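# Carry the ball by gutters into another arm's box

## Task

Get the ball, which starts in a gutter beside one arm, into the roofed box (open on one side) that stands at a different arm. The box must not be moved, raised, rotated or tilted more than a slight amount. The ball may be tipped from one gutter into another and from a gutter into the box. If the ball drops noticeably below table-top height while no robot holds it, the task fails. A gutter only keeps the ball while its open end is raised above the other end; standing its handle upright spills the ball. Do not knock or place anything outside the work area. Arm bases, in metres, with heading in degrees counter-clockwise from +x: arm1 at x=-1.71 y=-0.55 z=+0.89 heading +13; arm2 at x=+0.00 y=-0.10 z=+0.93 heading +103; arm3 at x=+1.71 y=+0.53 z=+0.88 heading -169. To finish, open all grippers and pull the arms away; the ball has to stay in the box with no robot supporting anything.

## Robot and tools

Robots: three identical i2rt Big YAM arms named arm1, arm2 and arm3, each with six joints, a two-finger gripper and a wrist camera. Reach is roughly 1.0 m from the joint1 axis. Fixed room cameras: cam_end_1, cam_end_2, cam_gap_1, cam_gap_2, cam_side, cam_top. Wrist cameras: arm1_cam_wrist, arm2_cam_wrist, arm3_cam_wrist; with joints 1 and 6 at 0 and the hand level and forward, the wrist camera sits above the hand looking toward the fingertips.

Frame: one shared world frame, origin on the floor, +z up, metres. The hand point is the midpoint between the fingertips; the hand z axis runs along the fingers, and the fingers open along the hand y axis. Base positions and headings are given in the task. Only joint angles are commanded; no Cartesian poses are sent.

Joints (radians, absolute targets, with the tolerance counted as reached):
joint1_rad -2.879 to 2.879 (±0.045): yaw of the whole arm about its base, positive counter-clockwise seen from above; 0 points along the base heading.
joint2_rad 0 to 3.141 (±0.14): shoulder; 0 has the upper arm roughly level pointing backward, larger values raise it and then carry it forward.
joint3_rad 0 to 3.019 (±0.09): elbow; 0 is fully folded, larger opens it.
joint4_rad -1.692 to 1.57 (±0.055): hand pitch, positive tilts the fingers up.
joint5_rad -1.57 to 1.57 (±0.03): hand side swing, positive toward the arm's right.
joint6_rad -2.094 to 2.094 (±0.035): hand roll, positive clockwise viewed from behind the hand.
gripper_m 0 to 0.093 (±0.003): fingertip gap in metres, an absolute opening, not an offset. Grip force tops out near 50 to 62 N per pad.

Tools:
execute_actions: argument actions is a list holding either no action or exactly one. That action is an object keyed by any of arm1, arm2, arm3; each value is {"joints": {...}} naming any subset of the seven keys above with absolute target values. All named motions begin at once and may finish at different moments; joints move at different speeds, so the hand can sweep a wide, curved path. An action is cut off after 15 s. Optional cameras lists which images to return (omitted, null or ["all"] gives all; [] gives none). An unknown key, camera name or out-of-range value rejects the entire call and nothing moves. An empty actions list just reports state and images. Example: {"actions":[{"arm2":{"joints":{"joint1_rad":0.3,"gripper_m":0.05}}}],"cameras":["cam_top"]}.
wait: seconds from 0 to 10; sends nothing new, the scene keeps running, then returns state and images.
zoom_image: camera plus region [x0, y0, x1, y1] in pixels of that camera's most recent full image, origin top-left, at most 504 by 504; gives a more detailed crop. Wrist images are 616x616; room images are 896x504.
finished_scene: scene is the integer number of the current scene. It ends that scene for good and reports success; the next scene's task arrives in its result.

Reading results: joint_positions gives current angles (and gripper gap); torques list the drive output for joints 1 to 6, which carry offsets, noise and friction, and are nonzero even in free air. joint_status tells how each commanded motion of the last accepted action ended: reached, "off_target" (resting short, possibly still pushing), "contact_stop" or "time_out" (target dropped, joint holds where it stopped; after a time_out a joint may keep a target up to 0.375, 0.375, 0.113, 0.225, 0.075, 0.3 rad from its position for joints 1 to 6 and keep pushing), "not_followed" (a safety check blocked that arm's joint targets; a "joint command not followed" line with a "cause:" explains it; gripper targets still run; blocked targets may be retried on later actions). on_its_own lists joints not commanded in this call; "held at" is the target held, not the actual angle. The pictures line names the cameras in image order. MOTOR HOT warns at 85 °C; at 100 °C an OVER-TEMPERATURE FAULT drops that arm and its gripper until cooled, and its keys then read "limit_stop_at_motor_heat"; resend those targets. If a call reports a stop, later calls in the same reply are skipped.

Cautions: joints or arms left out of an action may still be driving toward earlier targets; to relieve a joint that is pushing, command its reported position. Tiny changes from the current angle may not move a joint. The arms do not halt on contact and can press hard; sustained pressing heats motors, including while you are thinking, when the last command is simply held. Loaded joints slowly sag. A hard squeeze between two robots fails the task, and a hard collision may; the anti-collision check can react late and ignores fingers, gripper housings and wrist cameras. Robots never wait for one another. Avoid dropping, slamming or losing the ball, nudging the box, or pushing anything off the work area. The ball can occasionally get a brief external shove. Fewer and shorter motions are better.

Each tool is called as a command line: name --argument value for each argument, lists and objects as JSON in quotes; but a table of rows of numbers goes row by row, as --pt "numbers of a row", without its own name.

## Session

execute_actions --actions '[]'

Scene clock: 0.00 s.
Joint torques (N m, as the arm reports them, + toward a larger angle): no reading
Motor temperatures (°C, as the motors report them): arm1=[21 26 26 23 25 24] | arm2=[24 26 26 24 23 24] | arm3=[23 23 24 26 22 24]
arm1.joint_positions: joint1_rad=+0.608 joint2_rad=+0.437 joint3_rad=+1.662 joint4_rad=-1.191 joint5_rad=+0.301 joint6_rad=-0.642 gripper_m=+0.094
arm1.joint_status: not commanded
arm1.hand: x=-1.6268 y=-0.5316 z=+1.6053 quat_wxyz=(-0.718, +0.385, -0.579, +0.033) (m; scene frame)
arm2.joint_positions: joint1_rad=-0.101 joint2_rad=+0.438 joint3_rad=+1.386 joint4_rad=-1.584 joint5_rad=-0.128 joint6_rad=+0.126 gripper_m=+0.094
arm2.joint_status: not commanded
arm2.hand: x=-0.0398 y=+0.0255 z=+1.4465 quat_wxyz=(-0.230, +0.653, -0.607, -0.390) (m; scene frame)
arm3.joint_positions: joint1_rad=-0.377 joint2_rad=+0.630 joint3_rad=+1.457 joint4_rad=-1.355 joint5_rad=-0.264 joint6_rad=-0.298 gripper_m=+0.094
arm3.joint_status: not commanded
arm3.hand: x=+1.4944 y=+0.5322 z=+1.4554 quat_wxyz=(+0.005, -0.852, -0.111, +0.511) (m; scene frame)
pictures: arm1_cam_wrist, arm2_cam_wrist, arm3_cam_wrist, cam_end_1, cam_end_2, cam_gap_1, cam_gap_2, cam_side, cam_top
Images, in order (width x height): arm1_cam_wrist 616x616, arm2_cam_wrist 616x616, arm3_cam_wrist 616x616, cam_end_1 896x504, cam_end_2 896x504, cam_gap_1 896x504, cam_gap_2 896x504, cam_side 896x504, cam_top 896x504.

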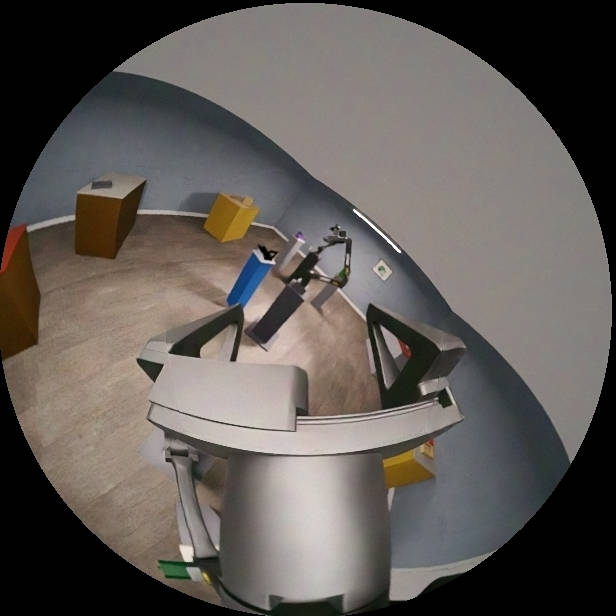

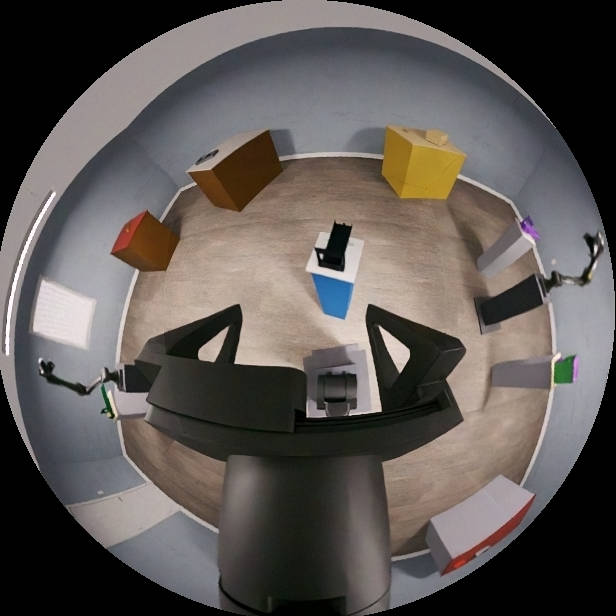

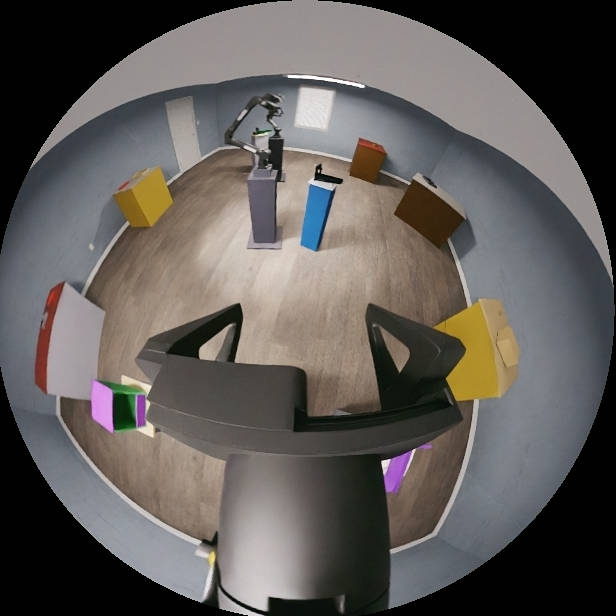

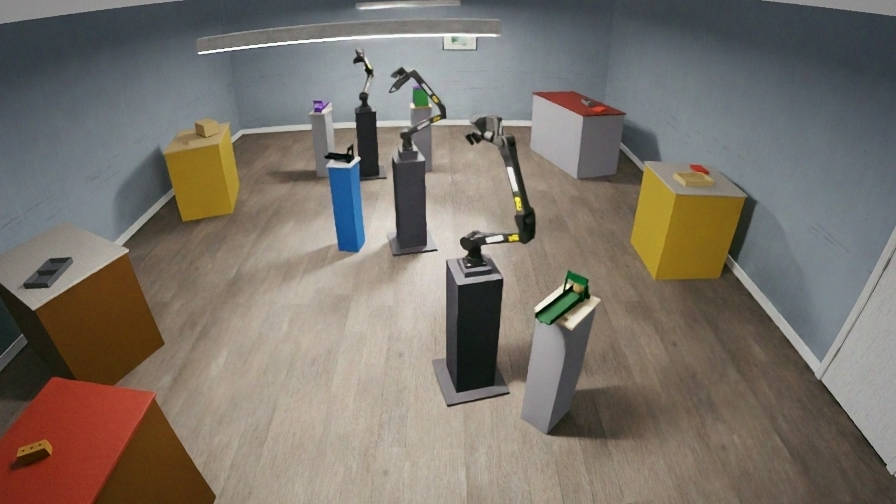

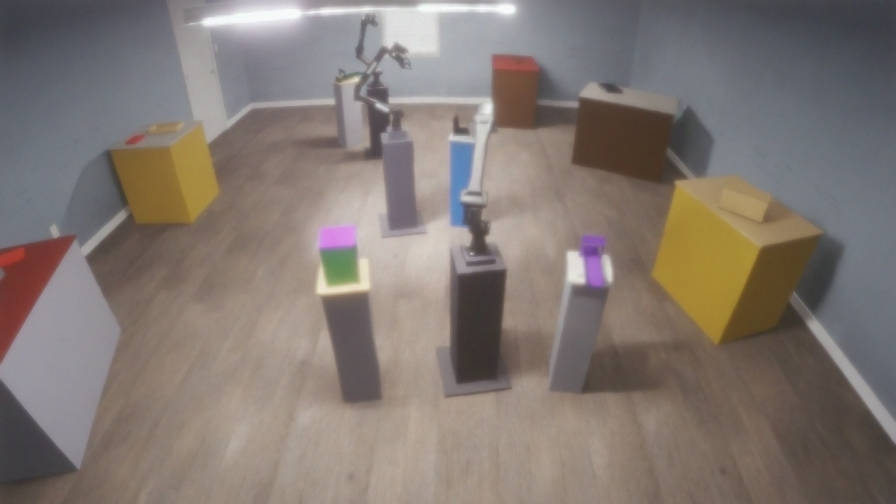

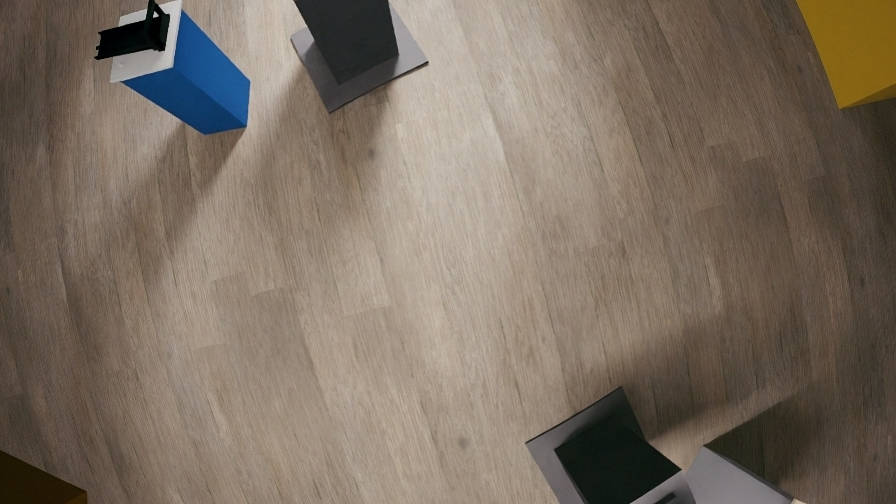

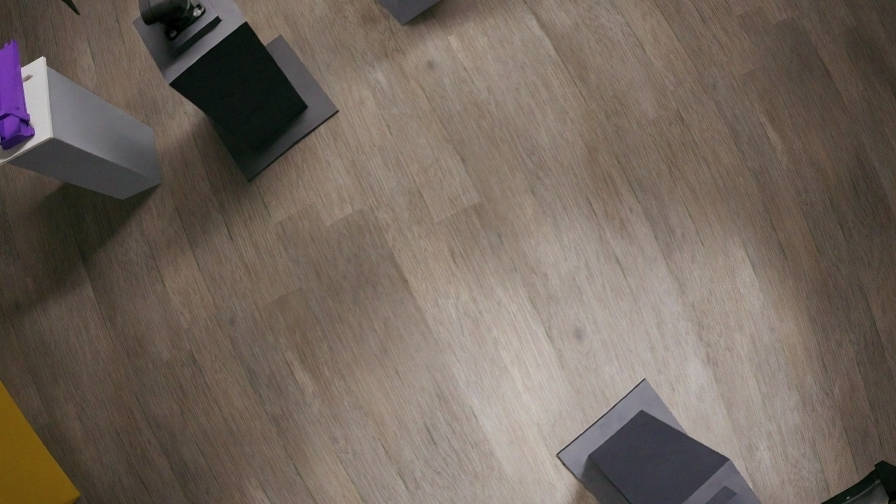

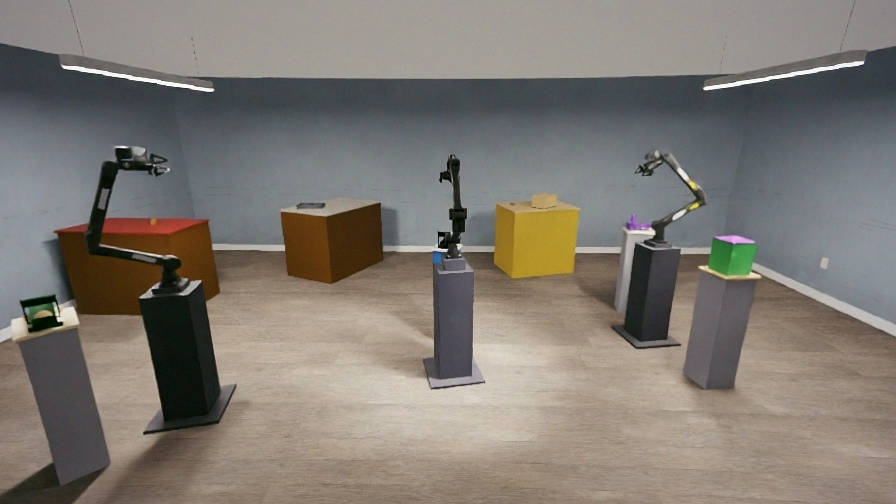

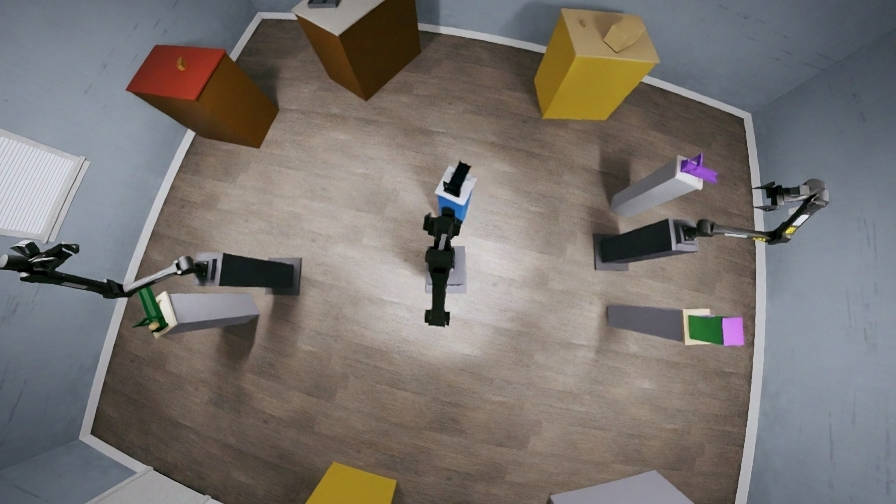

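execute_actions --actions '[{"arm1":{"joints":{"joint1_rad":-2.3,"joint2_rad":1.7,"joint3_rad":1.7,"joint4_rad":-1.57,"joint5_rad":0,"joint6_rad":0}},"arm2":{"joints":{"joint1_rad":-0.1,"joint2_rad":1.5,"joint3_rad":1.45,"joint4_rad":-1.5,"joint5_rad":0,"joint6_rad":0}},"arm3":{"joints":{"joint1_rad":-1.8,"joint2_rad":1.7,"joint3_rad":1.75,"joint4_rad":-1.6,"joint5_rad":0,"joint6_rad":0}}}]' --cameras '["arm1_cam_wrist","arm2_cam_wrist","arm3_cam_wrist"]'

Scene clock: 2.63 s.
Joint torques (N m, as the arm reports them, + toward a larger angle): arm1=[  1.27 -17.53   8.84  -0.02   0.06   0.09] | arm2=[  0.25 -14.85  11.54   0.61   0.16  -0.2 ] | arm3=[  1.87 -11.91   9.67   0.66   0.04   0.14]
Motor temperatures (°C, as the motors report them): arm1=[21 27 27 23 25 24] | arm2=[24 27 27 24 23 24] | arm3=[23 24 25 26 22 24]
arm1.joint_positions: joint1_rad=-2.308 joint2_rad=+1.701 joint3_rad=+1.702 joint4_rad=-1.560 joint5_rad=-0.001 joint6_rad=-0.007 gripper_m=+0.094
arm1.joint_status: all done
arm1.hand: x=-1.9673 y=-1.0114 z=+1.1369 quat_wxyz=(-0.003, -0.859, -0.512, +0.005) (m; scene frame)
arm2.joint_positions: joint1_rad=-0.101 joint2_rad=+1.506 joint3_rad=+1.427 joint4_rad=-1.511 joint5_rad=-0.003 joint6_rad=+0.013 gripper_m=+0.094
arm2.joint_status: all done
arm2.hand: x=-0.0587 y=+0.3394 z=+1.1653 quat_wxyz=(+0.006, +0.748, -0.664, +0.008) (m; scene frame)
arm3.joint_positions: joint1_rad=-1.812 joint2_rad=+1.707 joint3_rad=+1.724 joint4_rad=-1.593 joint5_rad=+0.000 joint6_rad=-0.013 gripper_m=+0.094
arm3.joint_status: all done
arm3.hand: x=+1.7453 y=+1.0526 z=+1.1375 quat_wxyz=(-0.008, -0.693, +0.721, -0.001) (m; scene frame)
pictures: arm1_cam_wrist, arm2_cam_wrist, arm3_cam_wrist
Images, in order (width x height): arm1_cam_wrist 616x616, arm2_cam_wrist 616x616, arm3_cam_wrist 616x616.

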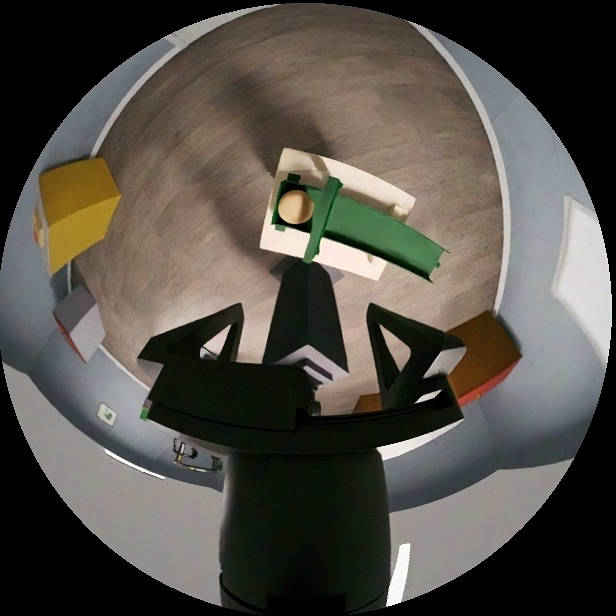

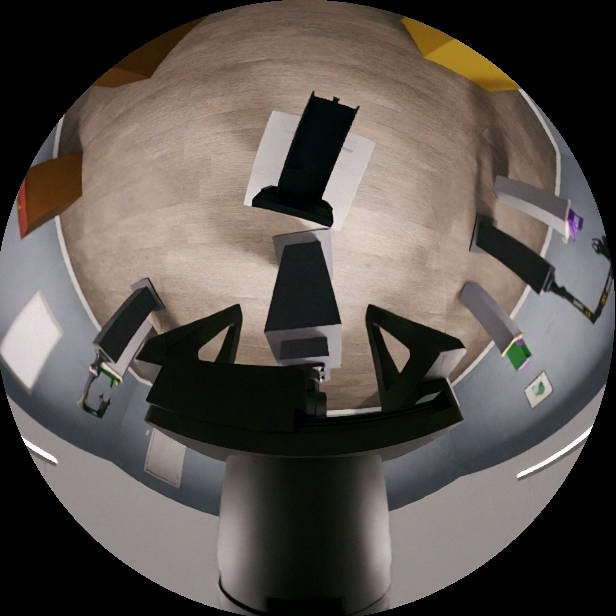

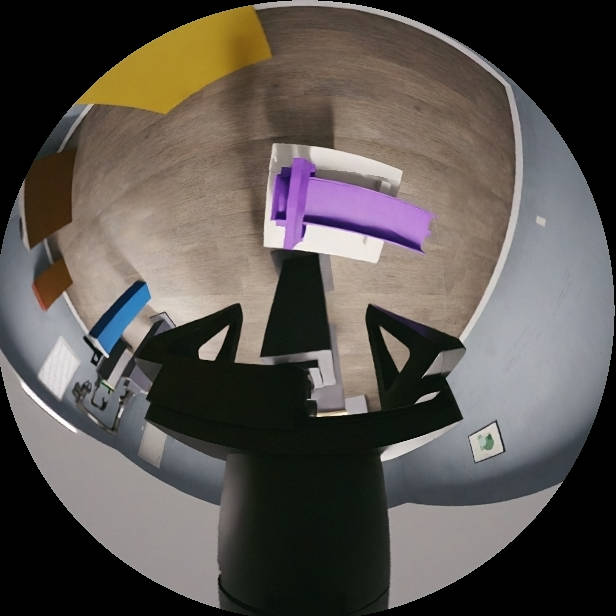

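execute_actions --actions '[{"arm1":{"joints":{"joint1_rad":-2.258,"joint2_rad":1.88,"joint3_rad":1.655,"joint4_rad":-1.405,"joint5_rad":0.24,"joint6_rad":0.325}},"arm2":{"joints":{"joint1_rad":-0.035,"joint2_rad":1.49,"joint3_rad":1.06,"joint4_rad":-0.86,"joint5_rad":0.07,"joint6_rad":-1.275}},"arm3":{"joints":{"joint1_rad":-1.705,"joint2_rad":1.89,"joint3_rad":1.71,"joint4_rad":-1.405,"joint5_rad":0.24,"joint6_rad":0.195}}}]' --cameras '["arm1_cam_wrist","arm2_cam_wrist","arm3_cam_wrist","cam_end_1"]'

Scene clock: 4.97 s.
Joint torques (N m, as the arm reports them, + toward a larger angle): arm1=[  1.02 -19.14   8.43   0.51   0.36   0.12] | arm2=[  1.04 -14.48   9.31   1.5    0.05  -0.18] | arm3=[  0.19 -14.56   8.97   1.09   0.37   0.18]
Motor temperatures (°C, as the motors report them): arm1=[21 27 27 23 25 24] | arm2=[24 27 27 24 23 24] | arm3=[23 24 26 26 22 25]
arm1.joint_positions: joint1_rad=-2.261 joint2_rad=+1.877 joint3_rad=+1.658 joint4_rad=-1.413 joint5_rad=+0.236 joint6_rad=+0.317 gripper_m=+0.094
arm1.joint_status: all done
arm1.hand: x=-1.9976 y=-1.0367 z=+1.0326 quat_wxyz=(+0.109, -0.913, -0.389, +0.054) (m; scene frame)
arm2.joint_positions: joint1_rad=-0.040 joint2_rad=+1.498 joint3_rad=+1.057 joint4_rad=-0.881 joint5_rad=+0.068 joint6_rad=-1.262 gripper_m=+0.094
arm2.joint_status: all done
arm2.hand: x=-0.0779 y=+0.3636 z=+1.0407 quat_wxyz=(-0.129, +0.990, -0.062, +0.003) (m; scene frame)
arm3.joint_positions: joint1_rad=-1.696 joint2_rad=+1.904 joint3_rad=+1.690 joint4_rad=-1.412 joint5_rad=+0.236 joint6_rad=+0.181 gripper_m=+0.094
arm3.joint_status: all done
arm3.hand: x=+1.7207 y=+1.1026 z=+1.0243 quat_wxyz=(+0.070, -0.663, +0.740, -0.094) (m; scene frame)
pictures: arm1_cam_wrist, arm2_cam_wrist, arm3_cam_wrist, cam_end_1
Images, in order (width x height): arm1_cam_wrist 616x616, arm2_cam_wrist 616x616, arm3_cam_wrist 616x616, cam_end_1 896x504.

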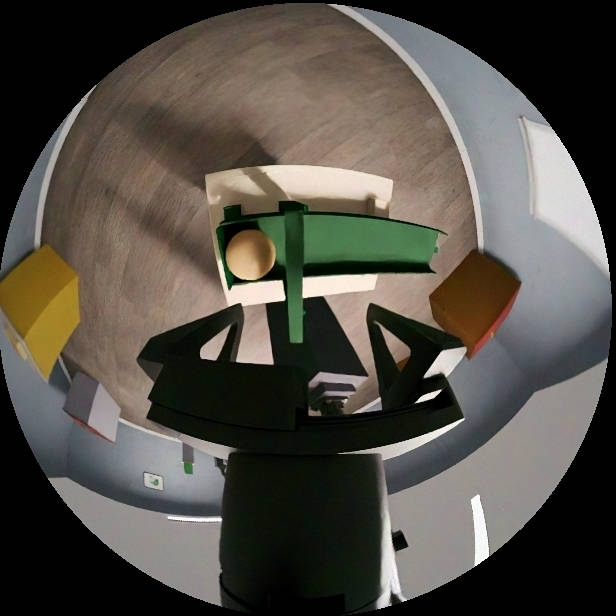

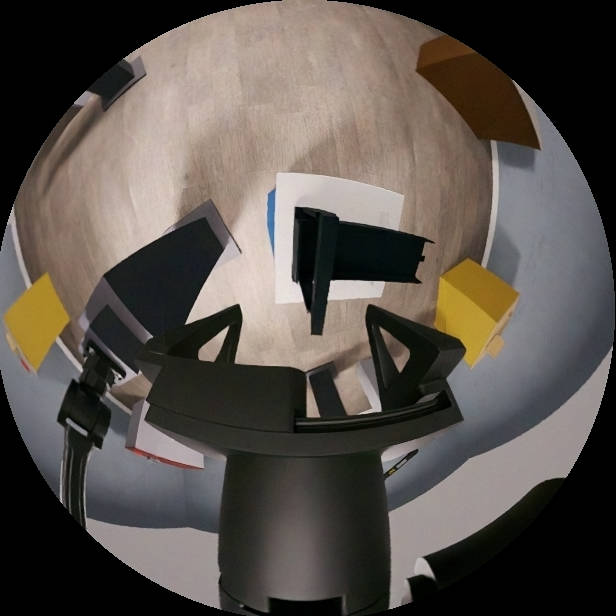

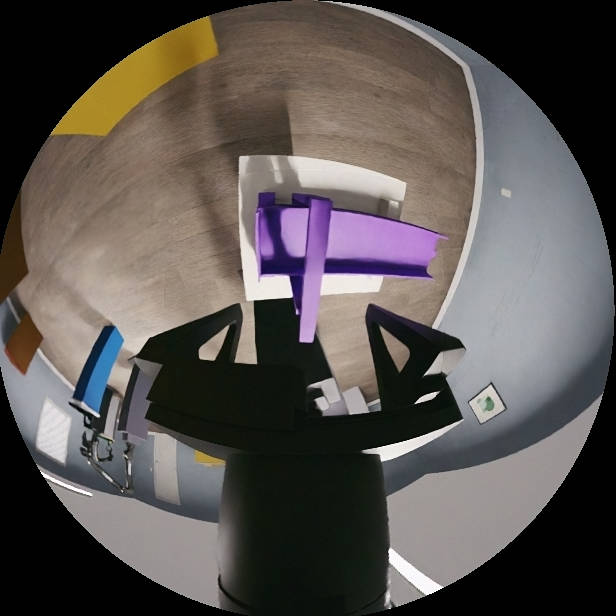

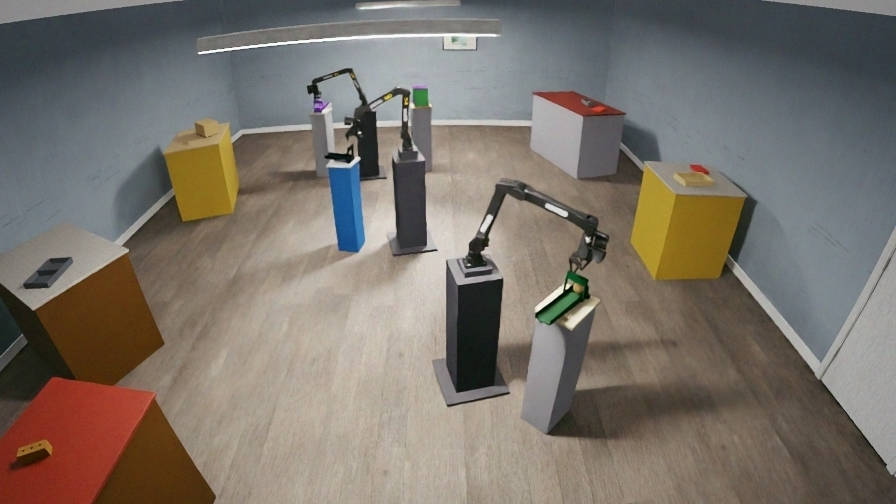

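execute_actions --actions '[{"arm1":{"joints":{"joint1_rad":-2.278,"joint2_rad":1.92,"joint3_rad":1.578,"joint4_rad":-1.305}},"arm2":{"joints":{"joint1_rad":-0.08,"joint2_rad":1.635,"joint4_rad":-0.72,"joint6_rad":-1.225}},"arm3":{"joints":{"joint1_rad":-1.735,"joint2_rad":1.92,"joint3_rad":1.622,"joint4_rad":-1.295,"joint6_rad":0.235}}}]' --cameras '["arm1_cam_wrist","arm2_cam_wrist","arm3_cam_wrist","cam_end_1"]'

zoom_image --camera "cam_end_1" --region '[520,230,630,330]'

Scene clock: 6.17 s.
Joint torques (N m, as the arm reports them, + toward a larger angle): arm1=[ -0.22 -18.27   7.4    0.58   0.36   0.13] | arm2=[ -0.37 -16.47   8.64   1.53   0.08   0.12] | arm3=[  0.36 -14.32   7.8    1.19   0.36   0.19]
Motor temperatures (°C, as the motors report them): arm1=[21 27 27 23 25 24] | arm2=[24 27 27 24 23 24] | arm3=[23 24 26 26 22 25]
arm1.joint_positions: joint1_rad=-2.264 joint2_rad=+1.906 joint3_rad=+1.591 joint4_rad=-1.315 joint5_rad=+0.236 joint6_rad=+0.317 gripper_m=+0.094
arm1.joint_status: all done
arm1.hand: x=-1.9995 y=-1.0364 z=+0.9923 quat_wxyz=(+0.108, -0.914, -0.387, +0.055) (m; scene frame)
arm2.joint_positions: joint1_rad=-0.070 joint2_rad=+1.650 joint3_rad=+1.057 joint4_rad=-0.740 joint5_rad=+0.068 joint6_rad=-1.238 gripper_m=+0.094
arm2.joint_status: all done
arm2.hand: x=-0.0681 y=+0.3914 z=+0.9789 quat_wxyz=(-0.123, +0.988, -0.088, +0.006) (m; scene frame)
arm3.joint_positions: joint1_rad=-1.728 joint2_rad=+1.929 joint3_rad=+1.616 joint4_rad=-1.303 joint5_rad=+0.237 joint6_rad=+0.220 gripper_m=+0.094
arm3.joint_status: all done
arm3.hand: x=+1.7384 y=+1.1027 z=+0.9830 quat_wxyz=(+0.073, -0.636, +0.763, -0.090) (m; scene frame)
pictures: arm1_cam_wrist, arm2_cam_wrist, arm3_cam_wrist, cam_end_1
Images, in order (width x height): arm1_cam_wrist 616x616, arm2_cam_wrist 616x616, arm3_cam_wrist 616x616, cam_end_1 896x504.

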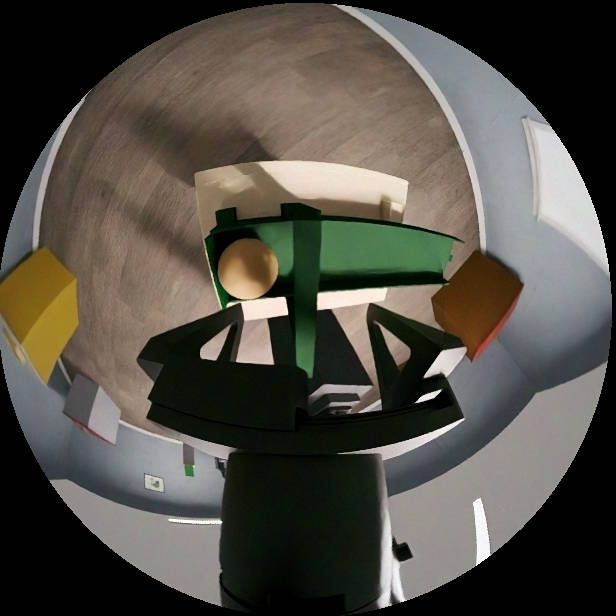

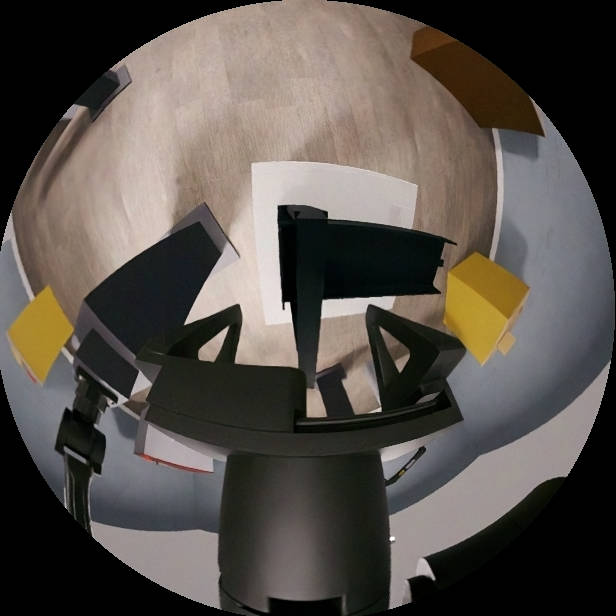

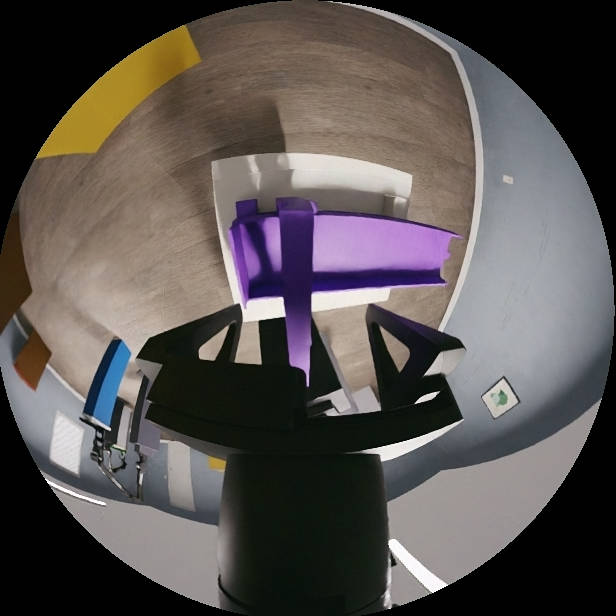

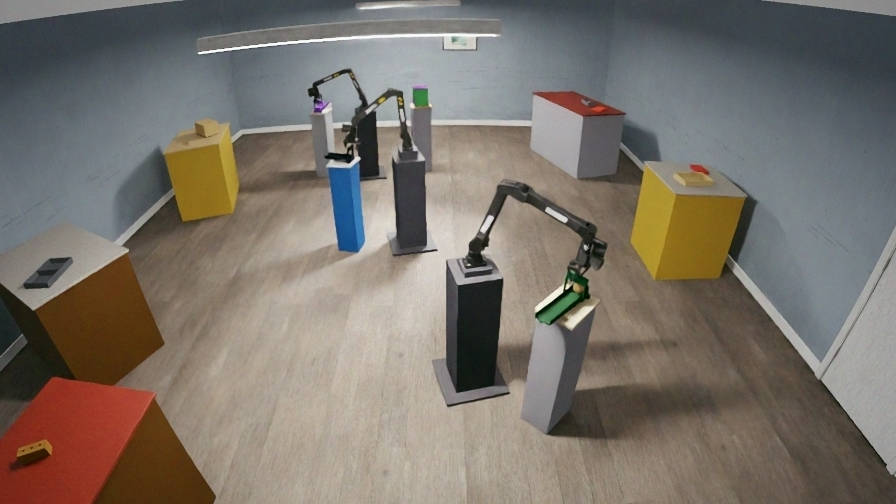

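Region (520, 230, 630, 330) of cam_end_1's 896x504 image, scaled by 4.582, with more detail than that image has; it fills the top 458 rows of this view, and the rest is white.

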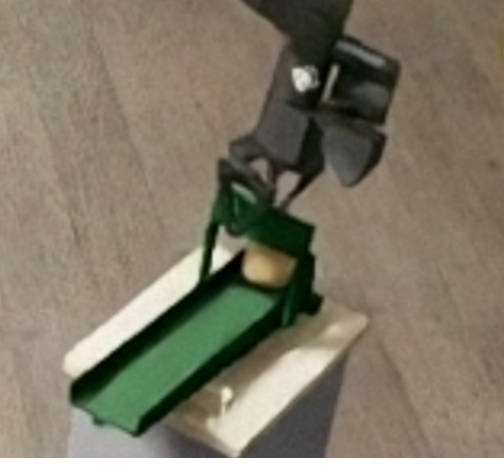

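execute_actions --actions '[{"arm1":{"joints":{"joint2_rad":1.95,"gripper_m":0.035}},"arm2":{"joints":{"joint2_rad":1.67,"joint4_rad":-0.70,"gripper_m":0.035}},"arm3":{"joints":{"joint2_rad":1.94,"gripper_m":0.035}}}]' --cameras '[]'

execute_actions --actions '[{"arm1":{"joints":{"gripper_m":0}},"arm2":{"joints":{"gripper_m":0}},"arm3":{"joints":{"gripper_m":0}}}]' --cameras '[]'

execute_actions --actions '[{"arm1":{"joints":{"joint2_rad":1.77,"joint4_rad":-1.42,"joint5_rad":0.4}},"arm2":{"joints":{"joint2_rad":1.42}},"arm3":{"joints":{"joint2_rad":1.7}}}]' --cameras '["arm1_cam_wrist","arm2_cam_wrist","arm3_cam_wrist","cam_end_1"]'

Scene clock: 7.13 s.
Joint torques (N m, as the arm reports them, + toward a larger angle): arm1=[ -0.03 -18.11   7.26   0.58   0.35   0.13] | arm2=[ -0.82 -14.54   8.56   1.51   0.06   0.16] | arm3=[  0.4  -13.16   7.71   1.17   0.36   0.18]
Motor temperatures (°C, as the motors report them): arm1=[21 28 27 23 26 24] | arm2=[24 27 27 24 23 24] | arm3=[23 24 26 26 22 25]
arm1.joint_positions: joint1_rad=-2.264 joint2_rad=+1.927 joint3_rad=+1.591 joint4_rad=-1.315 joint5_rad=+0.236 joint6_rad=+0.317 gripper_m=+0.035
arm1.joint_status: all done
arm1.hand: x=-1.9992 y=-1.0358 z=+0.9810 quat_wxyz=(+0.115, -0.913, -0.388, +0.047) (m; scene frame)
arm2.joint_positions: joint1_rad=-0.070 joint2_rad=+1.658 joint3_rad=+1.057 joint4_rad=-0.720 joint5_rad=+0.068 joint6_rad=-1.237 gripper_m=+0.035
arm2.joint_status: all done
arm2.hand: x=-0.0687 y=+0.3953 z=+0.9762 quat_wxyz=(-0.128, +0.988, -0.089, +0.004) (m; scene frame)
arm3.joint_positions: joint1_rad=-1.728 joint2_rad=+1.937 joint3_rad=+1.616 joint4_rad=-1.303 joint5_rad=+0.237 joint6_rad=+0.221 gripper_m=+0.035
arm3.joint_status: all done
arm3.hand: x=+1.7384 y=+1.1024 z=+0.9782 quat_wxyz=(+0.071, -0.636, +0.763, -0.093) (m; scene frame)
pictures: none
No camera images: the call's "cameras" was empty. Leave "cameras" out to get every camera's image.

Scene clock: 7.70 s.
Joint torques (N m, as the arm reports them, + toward a larger angle): arm1=[ -0.26 -17.83   7.26   0.49   0.42   0.1 ] | arm2=[ -0.4  -14.39   8.54   1.48  -0.03   0.15] | arm3=[  0.27 -13.58   7.67   1.15   0.34   0.17]
Motor temperatures (°C, as the motors report them): arm1=[21 28 27 23 26 24] | arm2=[24 27 28 24 23 24] | arm3=[23 24 26 26 22 25]
arm1.joint_positions: joint1_rad=-2.266 joint2_rad=+1.927 joint3_rad=+1.591 joint4_rad=-1.313 joint5_rad=+0.235 joint6_rad=+0.318 gripper_m=+0.011
arm1.joint_status: gripper_m off_target (ended at +0.011, target +0.000)
arm1.hand: x=-1.9999 y=-1.0359 z=+0.9809 quat_wxyz=(+0.114, -0.914, -0.387, +0.047) (m; scene frame)
arm2.joint_positions: joint1_rad=-0.070 joint2_rad=+1.658 joint3_rad=+1.057 joint4_rad=-0.716 joint5_rad=+0.070 joint6_rad=-1.236 gripper_m=+0.011
arm2.joint_status: gripper_m off_target (ended at +0.011, target +0.000)
arm2.hand: x=-0.0685 y=+0.3963 z=+0.9765 quat_wxyz=(-0.131, +0.987, -0.089, +0.004) (m; scene frame)
arm3.joint_positions: joint1_rad=-1.728 joint2_rad=+1.938 joint3_rad=+1.616 joint4_rad=-1.302 joint5_rad=+0.237 joint6_rad=+0.222 gripper_m=+0.011
arm3.joint_status: gripper_m off_target (ended at +0.011, target +0.000)
arm3.hand: x=+1.7384 y=+1.1026 z=+0.9778 quat_wxyz=(+0.071, -0.635, +0.763, -0.093) (m; scene frame)
pictures: none
No camera images: the call's "cameras" was empty. Leave "cameras" out to get every camera's image.

Scene clock: 9.03 s.
Joint torques (N m, as the arm reports them, + toward a larger angle): arm1=[  0.02 -17.14   8.83  -0.08   0.64   0.11] | arm2=[ -0.92 -13.67  11.19   1.66  -0.02   0.13] | arm3=[  0.35 -13.19   9.72   1.47   0.35   0.17]
Motor temperatures (°C, as the motors report them): arm1=[21 28 27 23 26 24] | arm2=[24 27 28 24 23 24] | arm3=[23 25 26 26 22 25]
arm1.joint_positions: joint1_rad=-2.266 joint2_rad=+1.763 joint3_rad=+1.577 joint4_rad=-1.411 joint5_rad=+0.392 joint6_rad=+0.318 gripper_m=+0.011
arm1.joint_status: all done
arm1.hand: x=-2.0101 y=-0.9984 z=+1.0715 quat_wxyz=(+0.155, -0.904, -0.380, +0.118) (m; scene frame)
arm2.joint_positions: joint1_rad=-0.070 joint2_rad=+1.421 joint3_rad=+1.043 joint4_rad=-0.716 joint5_rad=+0.070 joint6_rad=-1.236 gripper_m=+0.011
arm2.joint_status: all done
arm2.hand: x=-0.0692 y=+0.3978 z=+1.0845 quat_wxyz=(-0.237, +0.967, -0.091, -0.023) (m; scene frame)
arm3.joint_positions: joint1_rad=-1.728 joint2_rad=+1.720 joint3_rad=+1.597 joint4_rad=-1.300 joint5_rad=+0.237 joint6_rad=+0.222 gripper_m=+0.011
arm3.joint_status: all done
arm3.hand: x=+1.7399 y=+1.0926 z=+1.0899 quat_wxyz=(+0.132, -0.625, +0.770, -0.014) (m; scene frame)
pictures: arm1_cam_wrist, arm2_cam_wrist, arm3_cam_wrist, cam_end_1
Images, in order (width x height): arm1_cam_wrist 616x616, arm2_cam_wrist 616x616, arm3_cam_wrist 616x616, cam_end_1 896x504.

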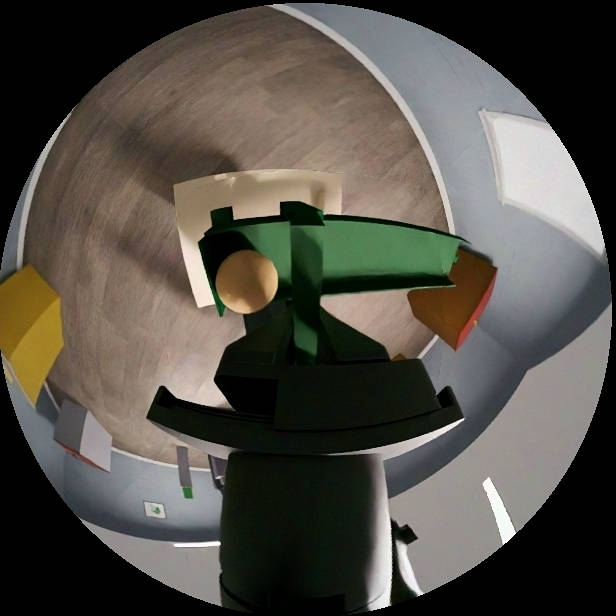

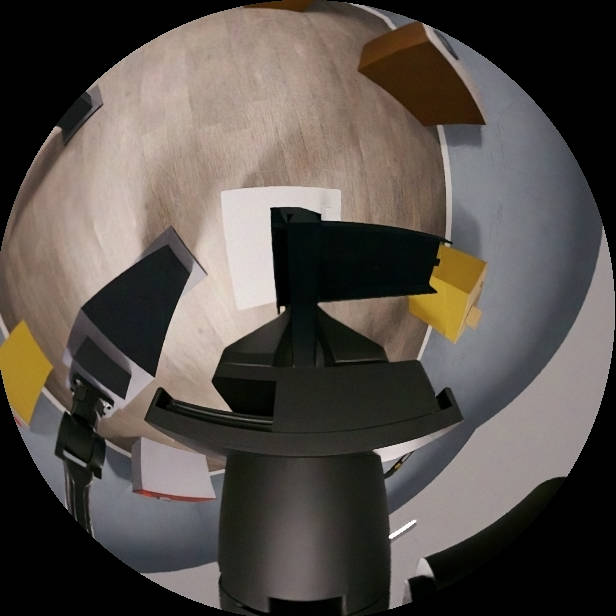

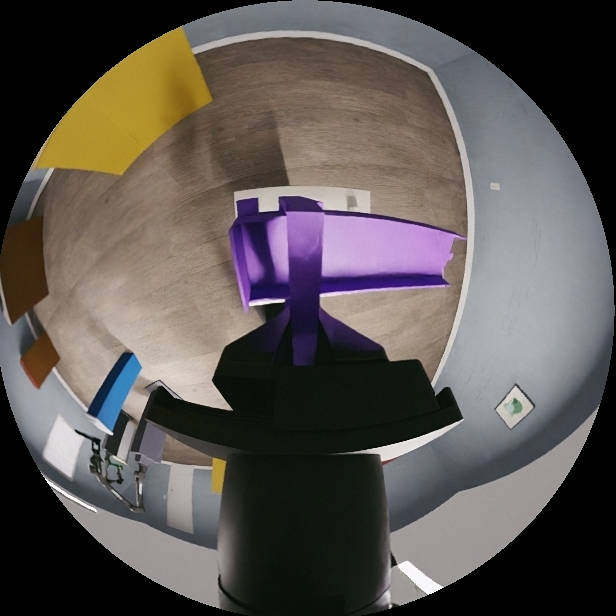

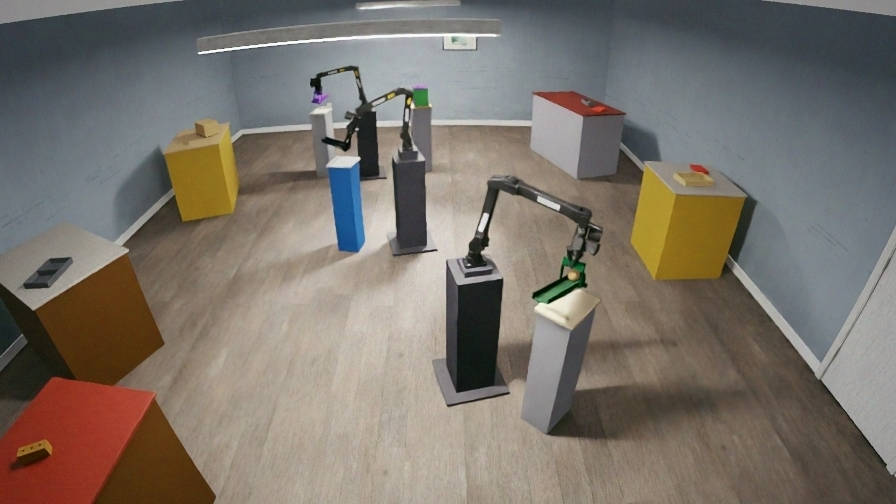

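execute_actions --actions '[{"arm1":{"joints":{"joint4_rad":-1.25,"joint5_rad":0.47,"joint6_rad":-0.35}},"arm2":{"joints":{"joint1_rad":0.9,"joint5_rad":0,"joint6_rad":-1.585}},"arm3":{"joints":{"joint1_rad":-0.8,"joint2_rad":1.3,"joint3_rad":1.4,"joint5_rad":0,"joint6_rad":-0.5}}}]' --cameras '["arm1_cam_wrist"]'

execute_actions --actions '[{"arm1":{"joints":{"joint2_rad":1.6,"joint4_rad":-1.13,"joint5_rad":0.3,"joint6_rad":-0.95}},"arm2":{"joints":{"joint1_rad":1.59,"joint2_rad":1.8,"joint3_rad":1.5}},"arm3":{"joints":{"joint1_rad":0.3,"joint2_rad":1.1,"joint3_rad":1.27,"joint4_rad":-1.05,"joint6_rad":-1.1}}}]' --cameras '["arm1_cam_wrist"]'

execute_actions --actions '[{"arm1":{"joints":{"joint4_rad":-0.9,"joint5_rad":0,"joint6_rad":-1.58}},"arm2":{"joints":{"joint2_rad":2.1,"joint3_rad":1.72,"joint4_rad":-0.67}},"arm3":{"joints":{"joint1_rad":1.35,"joint6_rad":-1.585}}}]' --cameras '["arm1_cam_wrist","arm3_cam_wrist","cam_end_2"]'

Scene clock: 10.93 s.
Joint torques (N m, as the arm reports them, + toward a larger angle): arm1=[ -0.03 -17.59   9.1    1.08   0.72  -0.04] | arm2=[  0.13 -13.11  10.96   1.77   0.    -0.12] | arm3=[ 0.94 -7.52  9.19  1.62  0.15 -0.11]
Motor temperatures (°C, as the motors report them): arm1=[21 28 28 23 26 24] | arm2=[24 27 28 24 23 24] | arm3=[23 25 27 26 22 25]
arm1.joint_positions: joint1_rad=-2.266 joint2_rad=+1.763 joint3_rad=+1.577 joint4_rad=-1.263 joint5_rad=+0.459 joint6_rad=-0.342 gripper_m=+0.011
arm1.joint_status: all done
arm1.hand: x=-2.0345 y=-1.0238 z=+1.0778 quat_wxyz=(+0.188, -0.736, -0.635, +0.140) (m; scene frame)
arm2.joint_positions: joint1_rad=+0.897 joint2_rad=+1.424 joint3_rad=+1.043 joint4_rad=-0.716 joint5_rad=-0.001 joint6_rad=-1.573 gripper_m=+0.011
arm2.joint_status: all done
arm2.hand: x=-0.4530 y=+0.1162 z=+1.0816 quat_wxyz=(-0.197, +0.821, +0.522, -0.125) (m; scene frame)
arm3.joint_positions: joint1_rad=-0.803 joint2_rad=+1.312 joint3_rad=+1.387 joint4_rad=-1.297 joint5_rad=-0.003 joint6_rad=-0.484 gripper_m=+0.011
arm3.joint_status: all done
arm3.hand: x=+1.3454 y=+0.7948 z=+1.1978 quat_wxyz=(+0.085, -0.982, +0.064, +0.154) (m; scene frame)
pictures: arm1_cam_wrist
Images, in order (width x height): arm1_cam_wrist 616x616.

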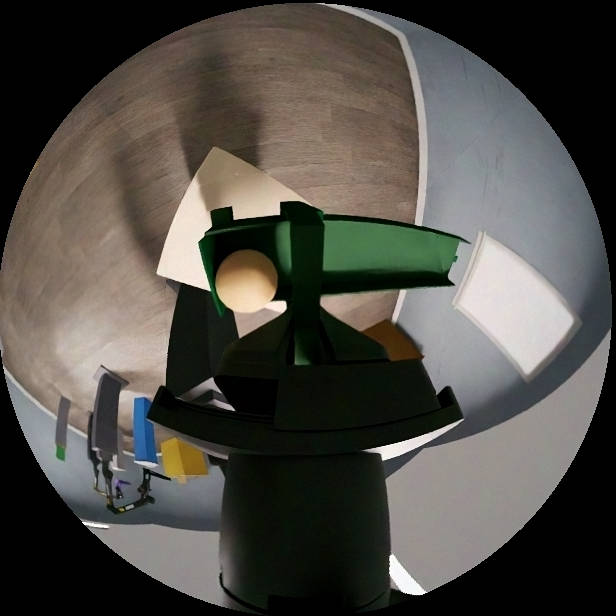

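Scene clock: 12.53 s.
Joint torques (N m, as the arm reports them, + toward a larger angle): arm1=[  0.02 -16.31   9.79   1.7    0.16  -0.04] | arm2=[ -0.45 -21.98  15.32   1.59  -0.06  -0.08] | arm3=[ 0.82 -5.47 10.26  2.67  0.03 -0.07]
Motor temperatures (°C, as the motors report them): arm1=[21 28 28 23 26 24] | arm2=[24 28 29 24 23 24] | arm3=[23 25 27 26 22 25]
arm1.joint_positions: joint1_rad=-2.267 joint2_rad=+1.600 joint3_rad=+1.577 joint4_rad=-1.147 joint5_rad=+0.300 joint6_rad=-0.942 gripper_m=+0.011
arm1.joint_status: all done
arm1.hand: x=-2.0174 y=-1.0453 z=+1.1642 quat_wxyz=(+0.130, -0.528, -0.813, +0.208) (m; scene frame)
arm2.joint_positions: joint1_rad=+1.598 joint2_rad=+1.825 joint3_rad=+1.429 joint4_rad=-0.715 joint5_rad=-0.001 joint6_rad=-1.576 gripper_m=+0.011
arm2.joint_status: all done
arm2.hand: x=-0.6233 y=-0.2630 z=+1.0393 quat_wxyz=(-0.138, +0.592, +0.773, -0.180) (m; scene frame)
arm3.joint_positions: joint1_rad=+0.297 joint2_rad=+1.115 joint3_rad=+1.248 joint4_rad=-1.067 joint5_rad=-0.001 joint6_rad=-1.086 gripper_m=+0.011
arm3.joint_status: all done
arm3.hand: x=+1.3284 y=+0.3272 z=+1.2428 quat_wxyz=(+0.093, -0.670, -0.671, +0.305) (m; scene frame)
pictures: arm1_cam_wrist
Images, in order (width x height): arm1_cam_wrist 616x616.

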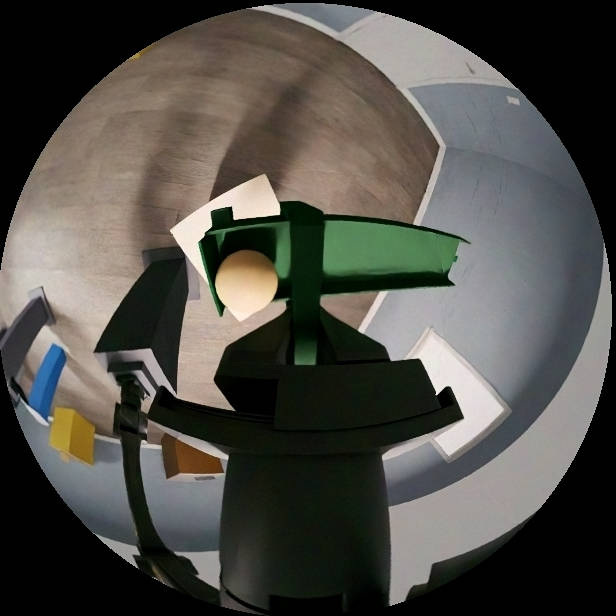

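Scene clock: 14.17 s.
Joint torques (N m, as the arm reports them, + toward a larger angle): arm1=[  0.08 -16.71  10.     2.37  -0.21  -0.03] | arm2=[ -0.35 -27.83  13.68   1.61  -0.07  -0.08] | arm3=[ 0.89 -5.52 10.15  2.63  0.02 -0.05]
Motor temperatures (°C, as the motors report them): arm1=[21 28 28 23 26 24] | arm2=[24 28 30 24 23 24] | arm3=[23 25 28 26 22 25]
arm1.joint_positions: joint1_rad=-2.267 joint2_rad=+1.600 joint3_rad=+1.577 joint4_rad=-0.927 joint5_rad=+0.004 joint6_rad=-1.572 gripper_m=+0.011
arm1.joint_status: all done
arm1.hand: x=-1.9951 y=-1.1127 z=+1.1836 quat_wxyz=(+0.072, -0.218, -0.927, +0.297) (m; scene frame)
arm2.joint_positions: joint1_rad=+1.598 joint2_rad=+2.141 joint3_rad=+1.663 joint4_rad=-0.686 joint5_rad=-0.001 joint6_rad=-1.576 gripper_m=+0.011
arm2.joint_status: all done
arm2.hand: x=-0.6960 y=-0.2824 z=+0.9377 quat_wxyz=(-0.122, +0.595, +0.778, -0.159) (m; scene frame)
arm3.joint_positions: joint1_rad=+1.346 joint2_rad=+1.115 joint3_rad=+1.248 joint4_rad=-1.067 joint5_rad=-0.001 joint6_rad=-1.573 gripper_m=+0.011
arm3.joint_status: all done
arm3.hand: x=+1.7026 y=+0.0922 z=+1.2407 quat_wxyz=(+0.010, -0.014, -0.949, +0.316) (m; scene frame)
pictures: arm1_cam_wrist, arm3_cam_wrist, cam_end_2
Images, in order (width x height): arm1_cam_wrist 616x616, arm3_cam_wrist 616x616, cam_end_2 896x504.

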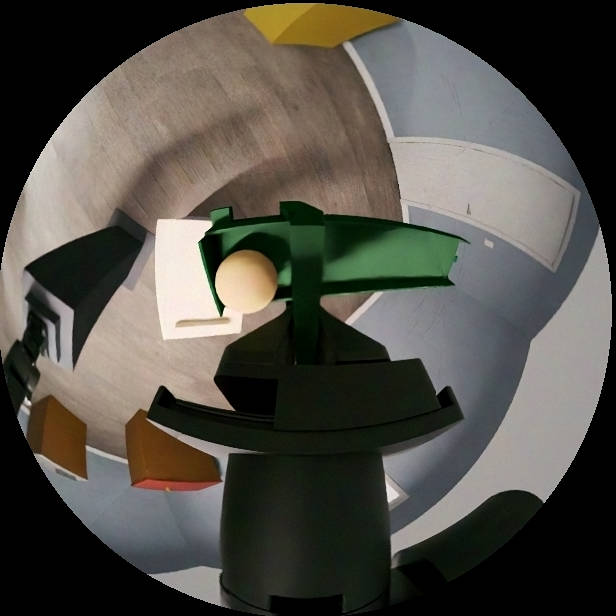

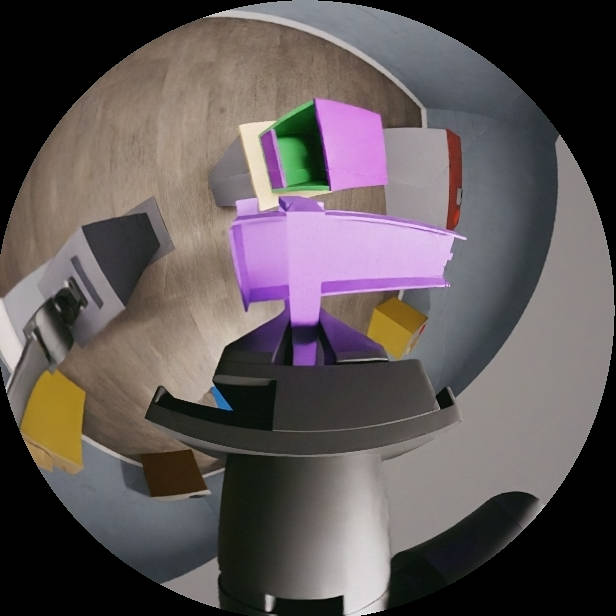

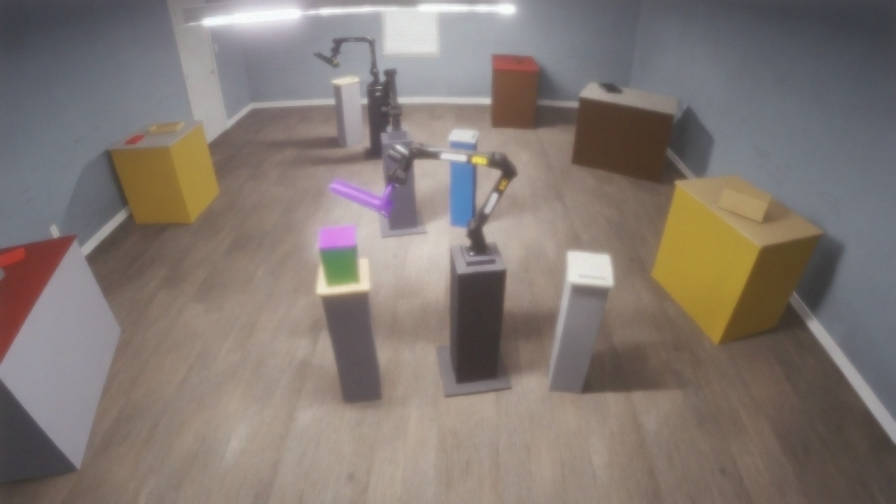

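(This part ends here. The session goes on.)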